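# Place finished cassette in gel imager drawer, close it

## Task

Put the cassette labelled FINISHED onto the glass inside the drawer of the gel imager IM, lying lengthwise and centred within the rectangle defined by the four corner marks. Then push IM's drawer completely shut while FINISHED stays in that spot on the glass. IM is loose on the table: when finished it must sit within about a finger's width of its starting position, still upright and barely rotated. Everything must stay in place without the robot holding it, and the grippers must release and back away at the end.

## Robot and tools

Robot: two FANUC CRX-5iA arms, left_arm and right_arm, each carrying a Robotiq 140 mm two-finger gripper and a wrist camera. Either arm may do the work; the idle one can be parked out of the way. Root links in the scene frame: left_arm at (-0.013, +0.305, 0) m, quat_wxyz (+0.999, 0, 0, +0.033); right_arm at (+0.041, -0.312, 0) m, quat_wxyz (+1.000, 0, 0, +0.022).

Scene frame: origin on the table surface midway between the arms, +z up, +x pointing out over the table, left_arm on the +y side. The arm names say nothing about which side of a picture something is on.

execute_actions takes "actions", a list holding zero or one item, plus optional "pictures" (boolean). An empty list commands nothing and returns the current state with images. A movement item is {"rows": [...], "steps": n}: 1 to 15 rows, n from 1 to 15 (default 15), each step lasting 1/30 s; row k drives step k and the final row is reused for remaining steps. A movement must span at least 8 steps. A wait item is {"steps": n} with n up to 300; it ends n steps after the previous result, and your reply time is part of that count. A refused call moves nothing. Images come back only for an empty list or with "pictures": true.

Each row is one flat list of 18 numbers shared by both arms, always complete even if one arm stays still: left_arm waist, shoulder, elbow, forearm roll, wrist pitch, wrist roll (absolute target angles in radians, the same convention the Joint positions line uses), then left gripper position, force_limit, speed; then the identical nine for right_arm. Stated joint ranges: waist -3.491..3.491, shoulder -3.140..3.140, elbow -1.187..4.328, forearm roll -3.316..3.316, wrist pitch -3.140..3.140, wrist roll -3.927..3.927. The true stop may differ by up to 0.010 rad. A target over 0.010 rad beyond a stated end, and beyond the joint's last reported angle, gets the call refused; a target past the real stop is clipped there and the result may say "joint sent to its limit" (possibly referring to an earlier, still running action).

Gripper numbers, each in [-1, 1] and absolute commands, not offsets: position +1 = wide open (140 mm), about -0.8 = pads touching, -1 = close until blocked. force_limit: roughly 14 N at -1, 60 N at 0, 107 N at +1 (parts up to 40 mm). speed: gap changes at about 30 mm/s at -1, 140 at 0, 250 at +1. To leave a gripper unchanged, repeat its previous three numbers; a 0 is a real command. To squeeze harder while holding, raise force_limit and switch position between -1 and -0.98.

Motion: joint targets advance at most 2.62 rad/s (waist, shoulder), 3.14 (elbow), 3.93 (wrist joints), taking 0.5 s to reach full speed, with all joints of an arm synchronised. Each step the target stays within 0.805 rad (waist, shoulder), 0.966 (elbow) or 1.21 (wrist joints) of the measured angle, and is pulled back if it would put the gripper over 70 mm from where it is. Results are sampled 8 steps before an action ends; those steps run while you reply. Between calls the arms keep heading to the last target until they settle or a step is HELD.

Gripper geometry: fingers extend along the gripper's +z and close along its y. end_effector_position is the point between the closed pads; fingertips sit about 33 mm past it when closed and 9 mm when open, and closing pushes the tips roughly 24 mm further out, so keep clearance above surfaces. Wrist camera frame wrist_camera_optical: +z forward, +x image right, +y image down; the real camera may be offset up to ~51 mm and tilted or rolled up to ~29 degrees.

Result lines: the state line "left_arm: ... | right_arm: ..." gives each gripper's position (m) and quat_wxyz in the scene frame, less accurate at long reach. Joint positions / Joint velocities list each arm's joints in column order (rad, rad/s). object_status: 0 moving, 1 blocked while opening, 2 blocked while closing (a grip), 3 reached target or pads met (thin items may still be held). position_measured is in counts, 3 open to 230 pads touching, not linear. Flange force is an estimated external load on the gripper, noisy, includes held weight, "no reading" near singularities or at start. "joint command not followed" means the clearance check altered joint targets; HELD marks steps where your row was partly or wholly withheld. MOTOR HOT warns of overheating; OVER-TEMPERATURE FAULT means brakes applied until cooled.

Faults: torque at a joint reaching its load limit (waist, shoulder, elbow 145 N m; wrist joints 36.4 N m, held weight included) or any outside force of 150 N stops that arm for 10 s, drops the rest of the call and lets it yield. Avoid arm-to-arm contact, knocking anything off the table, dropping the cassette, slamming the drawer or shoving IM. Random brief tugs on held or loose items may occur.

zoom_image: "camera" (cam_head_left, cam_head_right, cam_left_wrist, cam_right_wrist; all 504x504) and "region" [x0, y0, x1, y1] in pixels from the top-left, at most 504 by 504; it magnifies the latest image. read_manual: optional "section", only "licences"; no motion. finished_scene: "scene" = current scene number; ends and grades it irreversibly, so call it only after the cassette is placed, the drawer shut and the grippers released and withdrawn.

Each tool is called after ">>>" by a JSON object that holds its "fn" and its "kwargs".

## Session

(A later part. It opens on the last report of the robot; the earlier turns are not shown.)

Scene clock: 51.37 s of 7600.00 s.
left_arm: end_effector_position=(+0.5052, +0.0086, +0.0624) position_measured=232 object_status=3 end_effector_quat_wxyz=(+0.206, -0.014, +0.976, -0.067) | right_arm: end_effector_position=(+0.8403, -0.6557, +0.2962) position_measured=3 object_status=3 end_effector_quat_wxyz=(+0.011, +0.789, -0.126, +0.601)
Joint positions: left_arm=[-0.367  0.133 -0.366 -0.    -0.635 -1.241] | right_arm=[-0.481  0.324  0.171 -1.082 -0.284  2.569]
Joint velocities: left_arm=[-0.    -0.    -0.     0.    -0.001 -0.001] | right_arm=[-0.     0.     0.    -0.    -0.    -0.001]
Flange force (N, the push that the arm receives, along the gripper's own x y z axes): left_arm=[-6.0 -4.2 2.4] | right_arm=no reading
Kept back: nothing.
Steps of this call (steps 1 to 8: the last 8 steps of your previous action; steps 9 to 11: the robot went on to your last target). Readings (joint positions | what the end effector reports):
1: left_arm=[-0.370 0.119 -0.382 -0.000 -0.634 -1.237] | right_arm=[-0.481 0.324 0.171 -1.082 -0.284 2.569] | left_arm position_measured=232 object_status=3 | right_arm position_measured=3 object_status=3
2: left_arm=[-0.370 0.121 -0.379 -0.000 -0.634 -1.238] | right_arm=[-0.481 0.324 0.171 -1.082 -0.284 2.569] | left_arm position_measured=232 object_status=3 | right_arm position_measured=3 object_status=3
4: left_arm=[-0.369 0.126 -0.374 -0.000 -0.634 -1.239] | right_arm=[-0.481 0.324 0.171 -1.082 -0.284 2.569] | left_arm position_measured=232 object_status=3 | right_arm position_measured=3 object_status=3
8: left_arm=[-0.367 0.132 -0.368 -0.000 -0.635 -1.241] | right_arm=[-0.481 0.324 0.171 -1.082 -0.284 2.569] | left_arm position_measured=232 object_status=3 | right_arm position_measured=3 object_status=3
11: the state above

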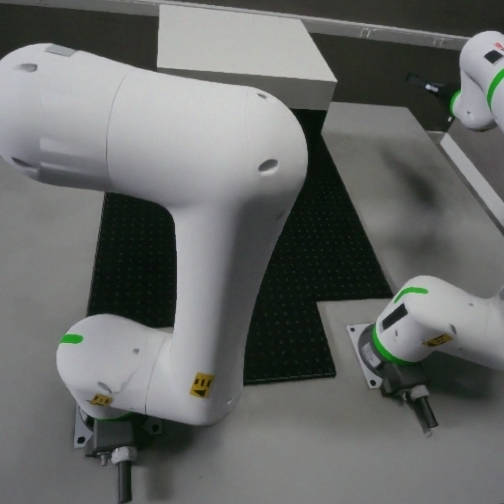

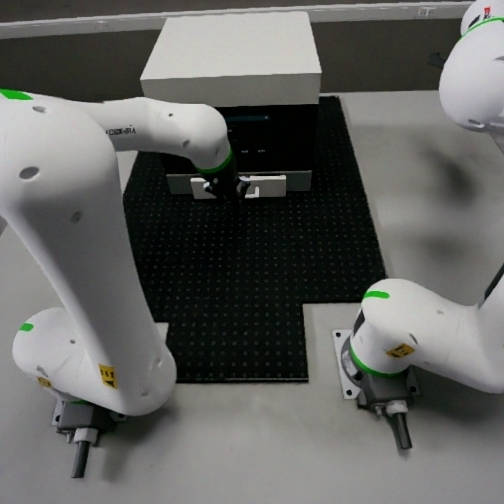

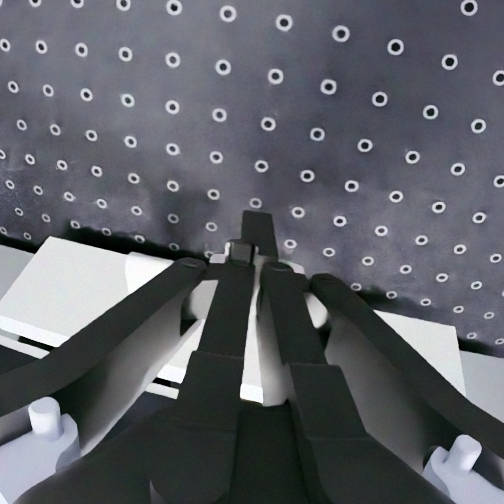

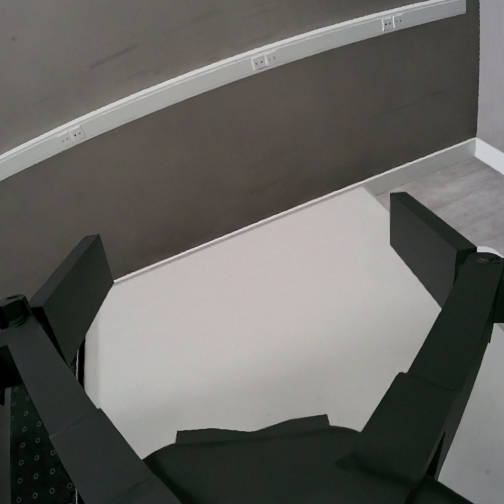

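>>> {"fn": "execute_actions", "kwargs": {"actions": [{"rows": [
[-0.3665,0.1343,-0.3647,0,-0.6355,-1.2414,-0.82,-0.5,0.3,-0.481,0.324,0.171,-1.082,-0.284,2.569,1,0,0],
[-0.3661,0.1359,-0.3629,0,-0.6357,-1.2418,-0.82,-0.5,0.3,-0.481,0.324,0.171,-1.082,-0.284,2.569,1,0,0],
[-0.3657,0.1376,-0.3610,0,-0.6359,-1.2423,-0.82,-0.5,0.3,-0.481,0.324,0.171,-1.082,-0.284,2.569,1,0,0],
[-0.3652,0.1392,-0.3592,0,-0.6361,-1.2427,-0.82,-0.5,0.3,-0.481,0.324,0.171,-1.082,-0.284,2.569,1,0,0],
[-0.3648,0.1409,-0.3574,0,-0.6363,-1.2432,-0.82,-0.5,0.3,-0.481,0.324,0.171,-1.082,-0.284,2.569,1,0,0],
[-0.3644,0.1425,-0.3555,0,-0.6365,-1.2436,-0.82,-0.5,0.3,-0.481,0.324,0.171,-1.082,-0.284,2.569,1,0,0],
[-0.3640,0.1441,-0.3537,0,-0.6367,-1.2441,-0.82,-0.5,0.3,-0.481,0.324,0.171,-1.082,-0.284,2.569,1,0,0],
[-0.3636,0.1456,-0.3521,0,-0.6369,-1.2445,-0.82,-0.5,0.3,-0.481,0.324,0.171,-1.082,-0.284,2.569,1,0,0]
], "steps": 8}]}}

>>> {"fn": "execute_actions", "kwargs": {"actions": [{"steps": 11}], "pictures": true}}

>>> {"fn": "zoom_image", "kwargs": {"camera": "cam_head_right", "region": [255, 160, 320, 205]}}

Scene clock: 52.37 s of 7600.00 s.
left_arm: end_effector_position=(+0.5052, +0.0086, +0.0624) position_measured=232 object_status=3 end_effector_quat_wxyz=(+0.206, -0.014, +0.976, -0.067) | right_arm: end_effector_position=(+0.8403, -0.6557, +0.2962) position_measured=3 object_status=3 end_effector_quat_wxyz=(+0.011, +0.789, -0.126, +0.601)
Joint positions: left_arm=[-0.367  0.133 -0.366 -0.    -0.635 -1.241] | right_arm=[-0.481  0.324  0.171 -1.082 -0.284  2.569]
Joint velocities: left_arm=[-0.    -0.    -0.002  0.    -0.    -0.   ] | right_arm=[ 0.    -0.     0.    -0.     0.    -0.001]
Flange force (N, the push that the arm receives, along the gripper's own x y z axes): left_arm=[-8.2 -2.4 3.4] | right_arm=no reading
Kept back: the last 8 steps of this action.
Steps of this call (steps 1 to 30: the robot went on to your last target). Readings (joint positions | what the end effector reports):
1: left_arm=[-0.367 0.133 -0.366 -0.000 -0.635 -1.241] | right_arm=[-0.481 0.324 0.171 -1.082 -0.284 2.569] | left_arm position_measured=232 object_status=3 | right_arm position_measured=3 object_status=3
2: left_arm=[-0.367 0.133 -0.366 -0.000 -0.635 -1.241] | right_arm=[-0.481 0.324 0.171 -1.082 -0.284 2.569] | left_arm position_measured=232 object_status=3 | right_arm position_measured=3 object_status=3
4: left_arm=[-0.367 0.133 -0.366 -0.000 -0.635 -1.241] | right_arm=[-0.481 0.324 0.171 -1.082 -0.284 2.569] | left_arm position_measured=232 object_status=3 | right_arm position_measured=3 object_status=3
8: left_arm=[-0.367 0.133 -0.366 -0.000 -0.635 -1.241] | right_arm=[-0.481 0.324 0.171 -1.082 -0.284 2.569] | left_arm position_measured=232 object_status=3 | right_arm position_measured=3 object_status=3
30: the state above

Scene clock: 52.73 s of 7600.00 s.
left_arm: end_effector_position=(+0.5112, +0.0088, +0.0622) position_measured=232 object_status=3 end_effector_quat_wxyz=(+0.206, -0.014, +0.976, -0.066) | right_arm: end_effector_position=(+0.8403, -0.6557, +0.2962) position_measured=3 object_status=3 end_effector_quat_wxyz=(+0.011, +0.789, -0.126, +0.601)
Joint positions: left_arm=[-0.364  0.146 -0.352 -0.    -0.637 -1.244] | right_arm=[-0.481  0.324  0.171 -1.082 -0.284  2.569]
Joint velocities: left_arm=[-0.     0.001 -0.001  0.    -0.001  0.   ] | right_arm=[-0.    -0.001 -0.     0.     0.     0.   ]
Flange force (N, the push that the arm receives, along the gripper's own x y z axes): left_arm=[-7.7 -4.9 4.6] | right_arm=no reading
Kept back: nothing.
Steps of this call (steps 1 to 8: the last 8 steps of your previous action; steps 9 to 11: the robot went on to your last target). Readings (joint positions | what the end effector reports):
1: left_arm=[-0.367 0.133 -0.366 -0.000 -0.635 -1.241] | right_arm=[-0.481 0.324 0.171 -1.082 -0.284 2.569] | left_arm position_measured=232 object_status=3 | right_arm position_measured=3 object_status=3
2: left_arm=[-0.367 0.134 -0.365 -0.000 -0.635 -1.241] | right_arm=[-0.481 0.324 0.171 -1.082 -0.284 2.569] | left_arm position_measured=232 object_status=3 | right_arm position_measured=3 object_status=3
4: left_arm=[-0.366 0.137 -0.362 -0.000 -0.636 -1.242] | right_arm=[-0.481 0.324 0.171 -1.082 -0.284 2.569] | left_arm position_measured=232 object_status=3 | right_arm position_measured=3 object_status=3
8: left_arm=[-0.364 0.143 -0.355 -0.000 -0.637 -1.244] | right_arm=[-0.481 0.324 0.171 -1.082 -0.284 2.569] | left_arm position_measured=232 object_status=3 | right_arm position_measured=3 object_status=3
11: the state above

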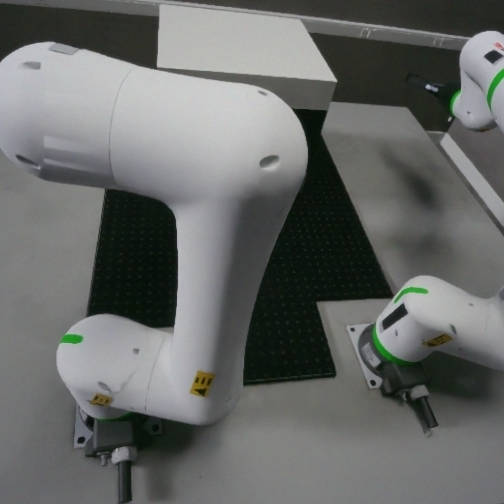

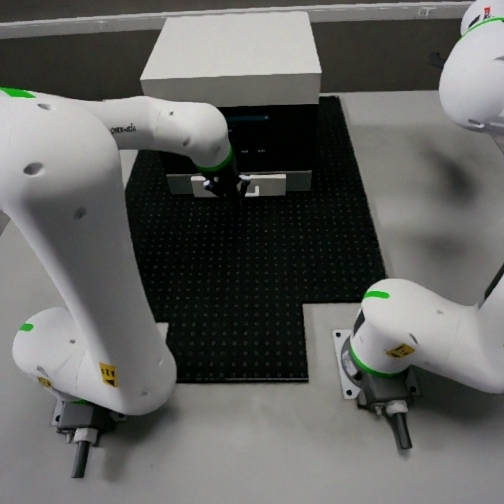

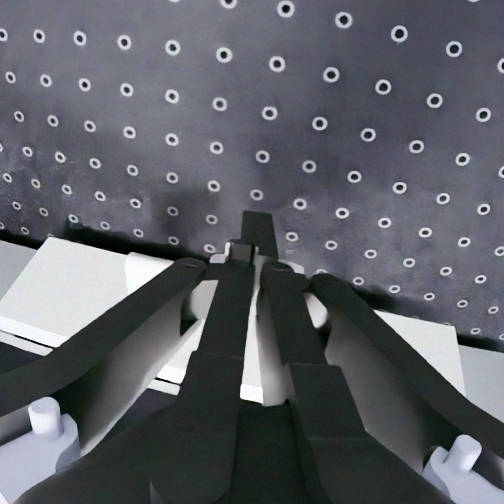

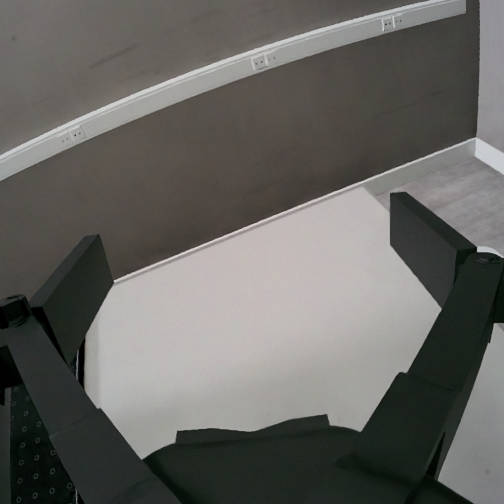

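Region (255, 160, 320, 205) of cam_head_right's 504x504 image, scaled by 7.754, with more detail than that image has; it fills the top 349 rows of this view, and the rest is white.

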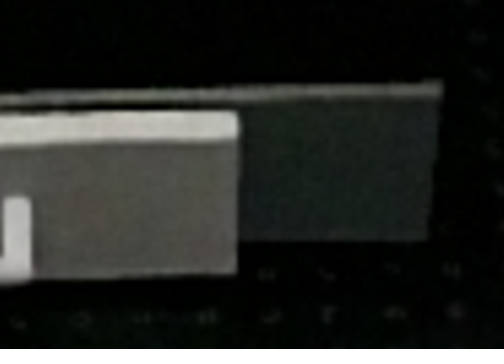

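>>> {"fn": "execute_actions", "kwargs": {"actions": [{"rows": [
[-0.3633,0.1470,-0.3506,0,-0.6371,-1.2449,-0.82,-0.5,0.3,-0.481,0.324,0.171,-1.082,-0.284,2.569,1,0,0],
[-0.3629,0.1483,-0.3490,0,-0.6372,-1.2452,-0.82,-0.5,0.3,-0.481,0.324,0.171,-1.082,-0.284,2.569,1,0,0],
[-0.3626,0.1497,-0.3475,0,-0.6374,-1.2456,-0.82,-0.5,0.3,-0.481,0.324,0.171,-1.082,-0.284,2.569,1,0,0]
], "steps": 15}]}}

Scene clock: 53.37 s of 7600.00 s.
left_arm: end_effector_position=(+0.5132, +0.0088, +0.0622) position_measured=232 object_status=3 end_effector_quat_wxyz=(+0.206, -0.014, +0.976, -0.066) | right_arm: end_effector_position=(+0.8403, -0.6557, +0.2962) position_measured=3 object_status=3 end_effector_quat_wxyz=(+0.011, +0.789, -0.126, +0.601)
Joint positions: left_arm=[-0.363  0.15  -0.347 -0.    -0.637 -1.246] | right_arm=[-0.481  0.324  0.171 -1.082 -0.284  2.569]
Joint velocities: left_arm=[ 0.    -0.    -0.002  0.    -0.    -0.001] | right_arm=[-0.     0.003  0.    -0.    -0.     0.   ]
Flange force (N, the push that the arm receives, along the gripper's own x y z axes): left_arm=[-5.9 -3.1 2.8] | right_arm=no reading
Steps of this call (steps 1 to 12: the robot went on to your last target; steps 13 to 19: the first 7 steps of this action). Readings (joint positions | what the end effector reports):
13: left_arm=[-0.364 0.146 -0.352 -0.000 -0.637 -1.245] | right_arm=[-0.481 0.324 0.171 -1.082 -0.284 2.569] | left_arm position_measured=232 object_status=3 | right_arm position_measured=3 object_status=3
14: left_arm=[-0.363 0.146 -0.351 -0.000 -0.637 -1.245] | right_arm=[-0.481 0.324 0.171 -1.082 -0.284 2.569] | left_arm position_measured=232 object_status=3 | right_arm position_measured=3 object_status=3
16: left_arm=[-0.363 0.149 -0.348 -0.000 -0.637 -1.245] | right_arm=[-0.481 0.324 0.171 -1.082 -0.284 2.569] | left_arm position_measured=232 object_status=3 | right_arm position_measured=3 object_status=3
19: the state above

>>> {"fn": "execute_actions", "kwargs": {"actions": [{"rows": [
[-0.3622,0.1511,-0.3460,0,-0.6376,-1.2460,-0.82,-0.5,0.3,-0.481,0.324,0.171,-1.082,-0.284,2.569,1,0,0],
[-0.3619,0.1524,-0.3444,0,-0.6377,-1.2464,-0.82,-0.5,0.3,-0.481,0.324,0.171,-1.082,-0.284,2.569,1,0,0],
[-0.3615,0.1538,-0.3429,0,-0.6379,-1.2468,-0.82,-0.5,0.3,-0.481,0.324,0.171,-1.082,-0.284,2.569,1,0,0]
], "steps": 15}]}}

Scene clock: 53.87 s of 7600.00 s.
left_arm: end_effector_position=(+0.5152, +0.0088, +0.0621) position_measured=232 object_status=3 end_effector_quat_wxyz=(+0.206, -0.014, +0.976, -0.066) | right_arm: end_effector_position=(+0.8403, -0.6557, +0.2962) position_measured=3 object_status=3 end_effector_quat_wxyz=(+0.011, +0.789, -0.126, +0.601)
Joint positions: left_arm=[-0.361  0.154 -0.343 -0.    -0.638 -1.247] | right_arm=[-0.481  0.324  0.171 -1.082 -0.284  2.569]
Joint velocities: left_arm=[ 0.    -0.     0.001  0.    -0.     0.   ] | right_arm=[ 0.  0. -0. -0.  0. -0.]
Flange force (N, the push that the arm receives, along the gripper's own x y z axes): left_arm=[-8.4 -3.8 3.3] | right_arm=no reading
Steps of this call (steps 1 to 8: the last 8 steps of your previous action; steps 9 to 15: the first 7 steps of this action). Readings (joint positions | what the end effector reports):
9: left_arm=[-0.363 0.150 -0.347 -0.000 -0.637 -1.246] | right_arm=[-0.481 0.324 0.171 -1.082 -0.284 2.569] | left_arm position_measured=232 object_status=3 | right_arm position_measured=3 object_status=3
10: left_arm=[-0.362 0.150 -0.347 -0.000 -0.637 -1.246] | right_arm=[-0.481 0.324 0.171 -1.082 -0.284 2.569] | left_arm position_measured=232 object_status=3 | right_arm position_measured=3 object_status=3
12: left_arm=[-0.362 0.153 -0.344 -0.000 -0.638 -1.247] | right_arm=[-0.481 0.324 0.171 -1.082 -0.284 2.569] | left_arm position_measured=232 object_status=3 | right_arm position_measured=3 object_status=3
15: the state above

>>> {"fn": "execute_actions", "kwargs": {"actions": [{"rows": [
[-0.3612,0.1552,-0.3414,0,-0.6381,-1.2472,-0.82,-0.5,0.3,-0.481,0.324,0.171,-1.082,-0.284,2.569,1,0,0],
[-0.3608,0.1565,-0.3398,0,-0.6382,-1.2475,-0.82,-0.5,0.3,-0.481,0.324,0.171,-1.082,-0.284,2.569,1,0,0],
[-0.3605,0.1579,-0.3383,0,-0.6384,-1.2479,-0.82,-0.5,0.3,-0.481,0.324,0.171,-1.082,-0.284,2.569,1,0,0]
], "steps": 15}]}}

Scene clock: 54.40 s of 7600.00 s.
left_arm: end_effector_position=(+0.5172, +0.0088, +0.0620) position_measured=232 object_status=3 end_effector_quat_wxyz=(+0.206, -0.014, +0.976, -0.066) | right_arm: end_effector_position=(+0.8403, -0.6557, +0.2962) position_measured=3 object_status=3 end_effector_quat_wxyz=(+0.011, +0.789, -0.126, +0.601)
Joint positions: left_arm=[-0.361  0.158 -0.338 -0.    -0.638 -1.248] | right_arm=[-0.481  0.324  0.171 -1.082 -0.284  2.569]
Joint velocities: left_arm=[ 0.    -0.001 -0.001  0.    -0.001 -0.   ] | right_arm=[-0.     0.001  0.     0.     0.     0.   ]
Flange force (N, the push that the arm receives, along the gripper's own x y z axes): left_arm=[-6.3 -1.3 3.3] | right_arm=no reading
Steps of this call (steps 1 to 8: the last 8 steps of your previous action; step 9: the robot went on to your last target; steps 10 to 16: the first 7 steps of this action). Readings (joint positions | what the end effector reports):
10: left_arm=[-0.361 0.154 -0.343 -0.000 -0.638 -1.247] | right_arm=[-0.481 0.324 0.171 -1.082 -0.284 2.569] | left_arm position_measured=232 object_status=3 | right_arm position_measured=3 object_status=3
11: left_arm=[-0.361 0.155 -0.342 -0.000 -0.638 -1.247] | right_arm=[-0.481 0.324 0.171 -1.082 -0.284 2.569] | left_arm position_measured=232 object_status=3 | right_arm position_measured=3 object_status=3
13: left_arm=[-0.361 0.157 -0.339 -0.000 -0.638 -1.248] | right_arm=[-0.481 0.324 0.171 -1.082 -0.284 2.569] | left_arm position_measured=232 object_status=3 | right_arm position_measured=3 object_status=3
16: the state above

>>> {"fn": "execute_actions", "kwargs": {"actions": [{"rows": [
[-0.3601,0.1593,-0.3368,0,-0.6386,-1.2483,-0.82,-0.5,0.3,-0.481,0.324,0.171,-1.082,-0.284,2.569,1,0,0],
[-0.3598,0.1606,-0.3352,0,-0.6387,-1.2486,-0.82,-0.5,0.3,-0.481,0.324,0.171,-1.082,-0.284,2.569,1,0,0],
[-0.3594,0.1620,-0.3337,0,-0.6389,-1.2490,-0.82,-0.5,0.3,-0.481,0.324,0.171,-1.082,-0.284,2.569,1,0,0]
], "steps": 15}], "pictures": true}}

>>> {"fn": "zoom_image", "kwargs": {"camera": "cam_head_right", "region": [255, 160, 320, 205]}}

Scene clock: 54.97 s of 7600.00 s.
left_arm: end_effector_position=(+0.5191, +0.0089, +0.0619) position_measured=232 object_status=3 end_effector_quat_wxyz=(+0.206, -0.014, +0.976, -0.065) | right_arm: end_effector_position=(+0.8403, -0.6557, +0.2962) position_measured=3 object_status=3 end_effector_quat_wxyz=(+0.011, +0.789, -0.126, +0.601)
Joint positions: left_arm=[-0.359  0.162 -0.334 -0.    -0.639 -1.249] | right_arm=[-0.481  0.324  0.171 -1.082 -0.284  2.569]
Joint velocities: left_arm=[-0.    -0.     0.    -0.     0.     0.001] | right_arm=[ 0.     0.001 -0.    -0.    -0.    -0.   ]
Flange force (N, the push that the arm receives, along the gripper's own x y z axes): left_arm=[-5.2 -4.1 3.9] | right_arm=no reading
Steps of this call (steps 1 to 8: the last 8 steps of your previous action; steps 9 to 10: the robot went on to your last target; steps 11 to 17: the first 7 steps of this action). Readings (joint positions | what the end effector reports):
11: left_arm=[-0.360 0.158 -0.338 -0.000 -0.638 -1.248] | right_arm=[-0.481 0.324 0.171 -1.082 -0.284 2.569] | left_arm position_measured=232 object_status=3 | right_arm position_measured=3 object_status=3
12: left_arm=[-0.360 0.159 -0.337 -0.000 -0.639 -1.248] | right_arm=[-0.481 0.324 0.171 -1.082 -0.284 2.569] | left_arm position_measured=232 object_status=3 | right_arm position_measured=3 object_status=3
14: left_arm=[-0.360 0.161 -0.334 -0.000 -0.639 -1.249] | right_arm=[-0.481 0.324 0.171 -1.082 -0.284 2.569] | left_arm position_measured=232 object_status=3 | right_arm position_measured=3 object_status=3
17: the state above

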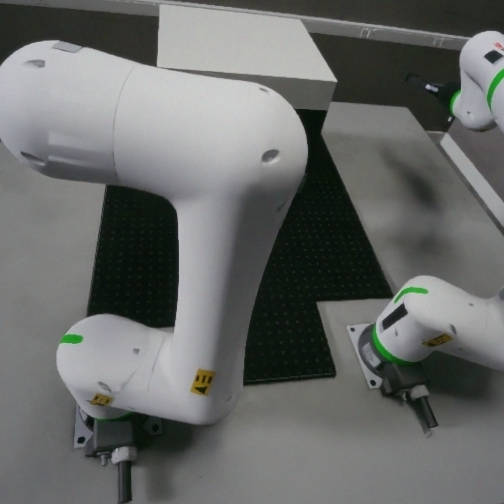

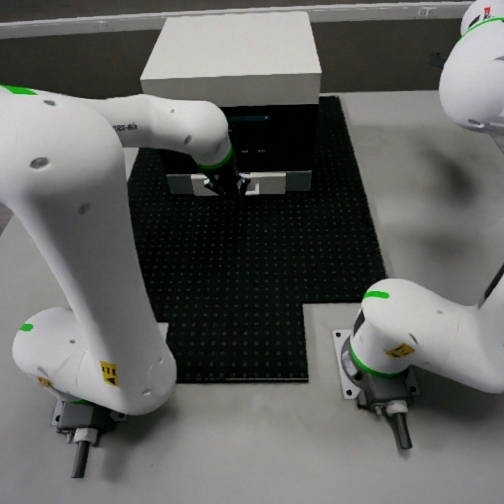

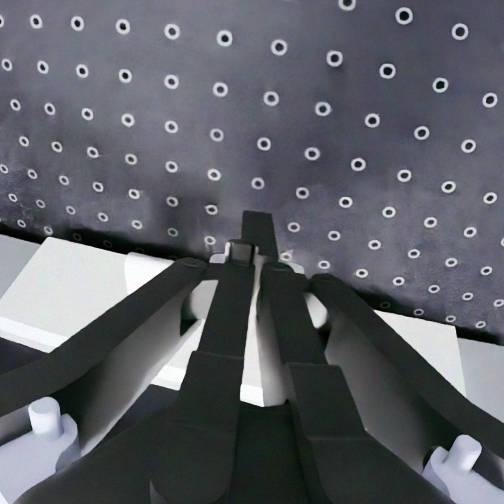

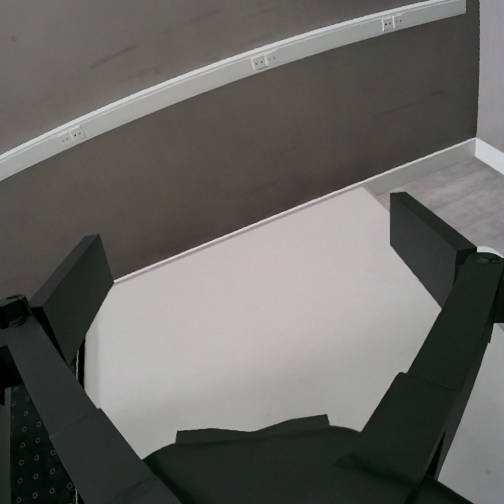

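Region (255, 160, 320, 205) of cam_head_right's 504x504 image, scaled by 7.754, with more detail than that image has; it fills the top 349 rows of this view, and the rest is white.

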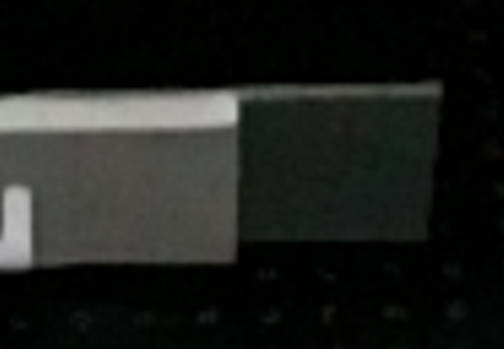

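>>> {"fn": "execute_actions", "kwargs": {"actions": [{"rows": [
[-0.3589,0.1640,-0.3314,0,-0.6391,-1.2496,-0.82,-0.5,0.3,-0.481,0.324,0.171,-1.082,-0.284,2.569,1,0,0],
[-0.3585,0.1660,-0.3289,0,-0.6396,-1.2501,-0.82,-0.5,0.3,-0.481,0.324,0.171,-1.082,-0.284,2.569,1,0,0],
[-0.3580,0.1680,-0.3264,0,-0.6400,-1.2506,-0.82,-0.5,0.3,-0.481,0.324,0.171,-1.082,-0.284,2.569,1,0,0],
[-0.3576,0.1701,-0.3239,0,-0.6405,-1.2511,-0.82,-0.5,0.3,-0.481,0.324,0.171,-1.082,-0.284,2.569,1,0,0]
], "steps": 15}]}}

Scene clock: 55.80 s of 7600.00 s.
left_arm: end_effector_position=(+0.5224, +0.0089, +0.0616) position_measured=232 object_status=3 end_effector_quat_wxyz=(+0.205, -0.014, +0.976, -0.065) | right_arm: end_effector_position=(+0.8403, -0.6557, +0.2962) position_measured=3 object_status=3 end_effector_quat_wxyz=(+0.011, +0.789, -0.126, +0.601)
Joint positions: left_arm=[-0.358  0.17  -0.324  0.    -0.642 -1.251] | right_arm=[-0.481  0.324  0.171 -1.082 -0.284  2.569]
Joint velocities: left_arm=[ 0.002  0.001  0.004 -0.    -0.001  0.   ] | right_arm=[0.    0.001 0.    0.    0.    0.   ]
Flange force (N, the push that the arm receives, along the gripper's own x y z axes): left_arm=[52.3 -2.6 -44.3] | right_arm=no reading
Steps of this call (steps 1 to 8: the last 8 steps of your previous action; steps 9 to 15: the robot went on to your last target; steps 16 to 18: nothing new was sent; steps 19 to 25: the first 7 steps of this action). Readings (joint positions | what the end effector reports):
19: left_arm=[-0.359 0.162 -0.334 -0.000 -0.639 -1.249] | right_arm=[-0.481 0.324 0.171 -1.082 -0.284 2.569] | left_arm position_measured=232 object_status=3 | right_arm position_measured=3 object_status=3
20: left_arm=[-0.359 0.163 -0.332 -0.000 -0.639 -1.249] | right_arm=[-0.481 0.324 0.171 -1.082 -0.284 2.569] | left_arm position_measured=232 object_status=3 | right_arm position_measured=3 object_status=3
22: left_arm=[-0.358 0.167 -0.328 0.000 -0.641 -1.250] | right_arm=[-0.481 0.324 0.171 -1.082 -0.284 2.569] | left_arm position_measured=232 object_status=3 | right_arm position_measured=3 object_status=3
25: the state above

End stop reached; backing off.

>>> {"fn": "execute_actions", "kwargs": {"actions": [{"rows": [[-0.3851,0.0616,-0.4463,0,-0.6266,-1.2212,-0.82,-0.5,0.3,-0.481,0.324,0.171,-1.082,-0.284,2.569,1,0,0]], "steps": 9}]}}

>>> {"fn": "execute_actions", "kwargs": {"actions": [{"rows": [[-0.25,-0.30,-0.60,0,-0.85,-1.22,-0.82,-0.5,0.3,-0.481,0.324,0.171,-1.082,-0.284,2.569,1,0,0]], "steps": 15}]}}

>>> {"fn": "execute_actions", "kwargs": {"actions": [{"steps": 16}], "pictures": true}}

>>> {"fn": "zoom_image", "kwargs": {"camera": "cam_head_right", "region": [255, 160, 320, 205]}}

Scene clock: 56.13 s of 7600.00 s.
left_arm: end_effector_position=(+0.5230, +0.0088, +0.0620) position_measured=232 object_status=3 end_effector_quat_wxyz=(+0.206, -0.014, +0.976, -0.065) | right_arm: end_effector_position=(+0.8403, -0.6557, +0.2962) position_measured=3 object_status=3 end_effector_quat_wxyz=(+0.011, +0.789, -0.126, +0.601)
Joint positions: left_arm=[-0.358  0.17  -0.324  0.    -0.641 -1.251] | right_arm=[-0.481  0.324  0.171 -1.082 -0.284  2.569]
Joint velocities: left_arm=[-0.001 -0.001 -0.     0.     0.003 -0.   ] | right_arm=[ 0.     0.001  0.     0.     0.    -0.001]
Flange force (N, the push that the arm receives, along the gripper's own x y z axes): left_arm=[68.4 -0.4 -49.6] | right_arm=no reading
Steps of this call (steps 1 to 8: the last 8 steps of your previous action; step 9: the robot went on to your last target; step 10: the first step of this action). Readings (joint positions | what the end effector reports):
10: the state above

Scene clock: 56.63 s of 7600.00 s.
left_arm: end_effector_position=(+0.4519, +0.0352, +0.0835) position_measured=232 object_status=3 end_effector_quat_wxyz=(+0.204, -0.033, +0.976, -0.067) | right_arm: end_effector_position=(+0.8403, -0.6557, +0.2962) position_measured=3 object_status=3 end_effector_quat_wxyz=(+0.011, +0.789, -0.126, +0.601)
Joint positions: left_arm=[-0.348 -0.036 -0.488  0.    -0.687 -1.221] | right_arm=[-0.481  0.324  0.171 -1.082 -0.284  2.569]
Joint velocities: left_arm=[ 0.371 -0.995 -0.42   0.    -0.612  0.003] | right_arm=[ 0.    -0.     0.     0.    -0.     0.001]
Flange force (N, the push that the arm receives, along the gripper's own x y z axes): left_arm=[-20.8 -12.4 22.0] | right_arm=no reading
Steps of this call (steps 1 to 8: the last 8 steps of your previous action; steps 9 to 15: the first 7 steps of this action). Readings (joint positions | what the end effector reports):
9: left_arm=[-0.385 0.062 -0.446 0.000 -0.626 -1.221] | right_arm=[-0.481 0.324 0.171 -1.082 -0.284 2.569] | left_arm position_measured=232 object_status=3 | right_arm position_measured=3 object_status=3
10: left_arm=[-0.385 0.060 -0.447 0.000 -0.627 -1.221] | right_arm=[-0.481 0.324 0.171 -1.082 -0.284 2.569] | left_arm position_measured=232 object_status=3 | right_arm position_measured=3 object_status=3
12: left_arm=[-0.377 0.039 -0.456 0.000 -0.640 -1.221] | right_arm=[-0.481 0.324 0.171 -1.082 -0.284 2.569] | left_arm position_measured=232 object_status=3 | right_arm position_measured=3 object_status=3
15: the state above

Scene clock: 57.17 s of 7600.00 s.
left_arm: end_effector_position=(+0.3913, +0.0980, +0.1241) position_measured=232 object_status=3 end_effector_quat_wxyz=(+0.201, -0.082, +0.975, -0.055) | right_arm: end_effector_position=(+0.8403, -0.6557, +0.2962) position_measured=3 object_status=3 end_effector_quat_wxyz=(+0.011, +0.789, -0.126, +0.601)
Joint positions: left_arm=[-0.25 -0.3  -0.6  -0.   -0.85 -1.22] | right_arm=[-0.481  0.324  0.171 -1.082 -0.284  2.569]
Joint velocities: left_arm=[ 0.002 -0.001 -0.001  0.     0.    -0.001] | right_arm=[ 0.    -0.001 -0.001 -0.    -0.     0.   ]
Flange force (N, the push that the arm receives, along the gripper's own x y z axes): left_arm=[-6.8 1.5 1.9] | right_arm=no reading
Kept back: nothing.
Steps of this call (steps 1 to 8: the last 8 steps of your previous action; steps 9 to 16: the robot went on to your last target). Readings (joint positions | what the end effector reports):
1: left_arm=[-0.335 -0.071 -0.502 0.000 -0.709 -1.221] | right_arm=[-0.481 0.324 0.171 -1.082 -0.284 2.569] | left_arm position_measured=232 object_status=3 | right_arm position_measured=3 object_status=3
2: left_arm=[-0.322 -0.107 -0.518 0.000 -0.731 -1.221] | right_arm=[-0.481 0.324 0.171 -1.082 -0.284 2.569] | left_arm position_measured=232 object_status=3 | right_arm position_measured=3 object_status=3
4: left_arm=[-0.296 -0.178 -0.548 0.000 -0.774 -1.220] | right_arm=[-0.481 0.324 0.171 -1.082 -0.284 2.569] | left_arm position_measured=232 object_status=3 | right_arm position_measured=3 object_status=3
8: left_arm=[-0.257 -0.281 -0.592 -0.000 -0.838 -1.220] | right_arm=[-0.481 0.324 0.171 -1.082 -0.284 2.569] | left_arm position_measured=232 object_status=3 | right_arm position_measured=3 object_status=3
16: the state above

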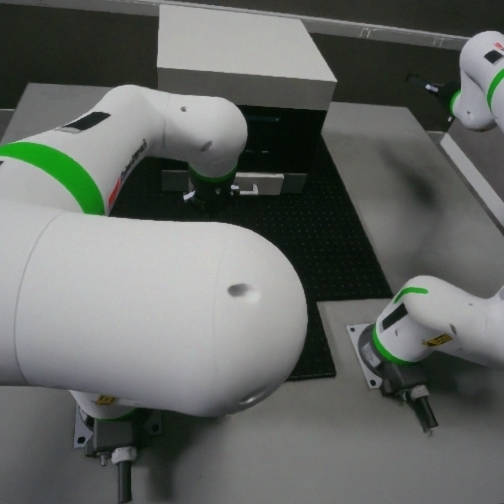

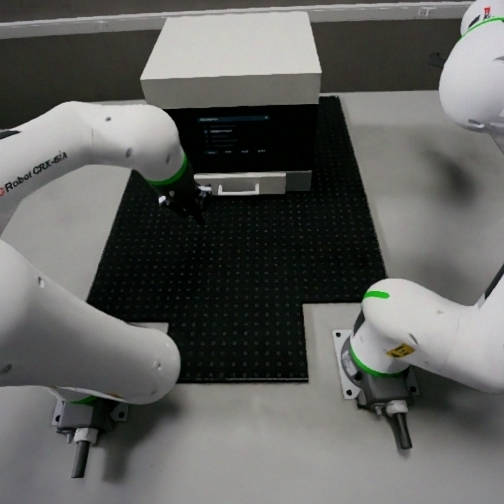

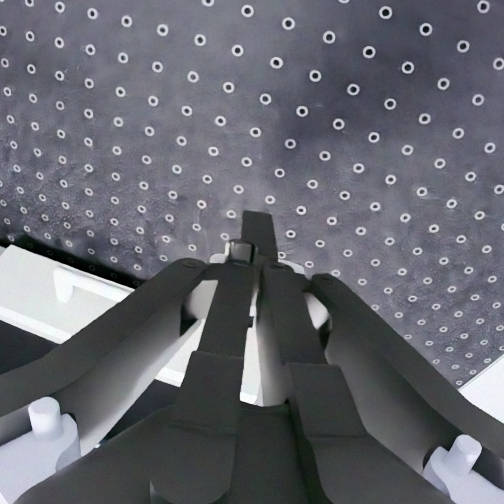

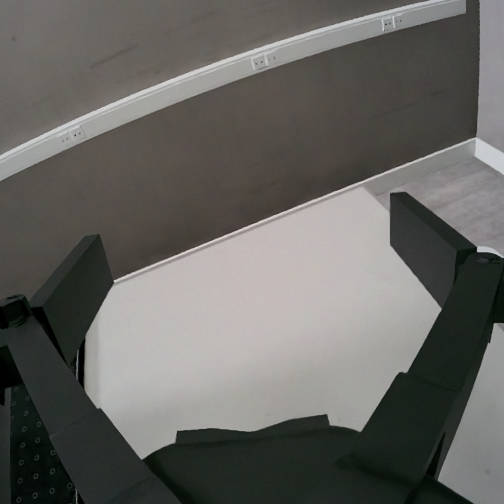

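Region (255, 160, 320, 205) of cam_head_right's 504x504 image, scaled by 7.754, with more detail than that image has; it fills the top 349 rows of this view, and the rest is white.

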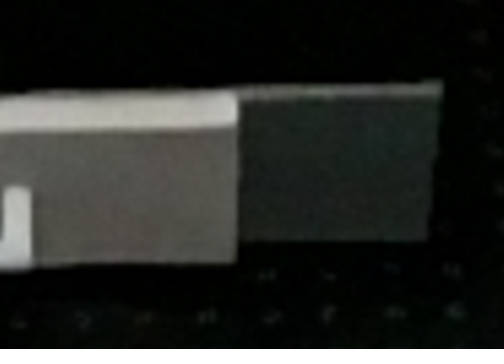

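The drawer is flush against the imager, the imager hasn't moved, and the arm is clear.

>>> {"fn": "finished_scene", "kwargs": {"scene": 2}}

The scene is finished: the task was done.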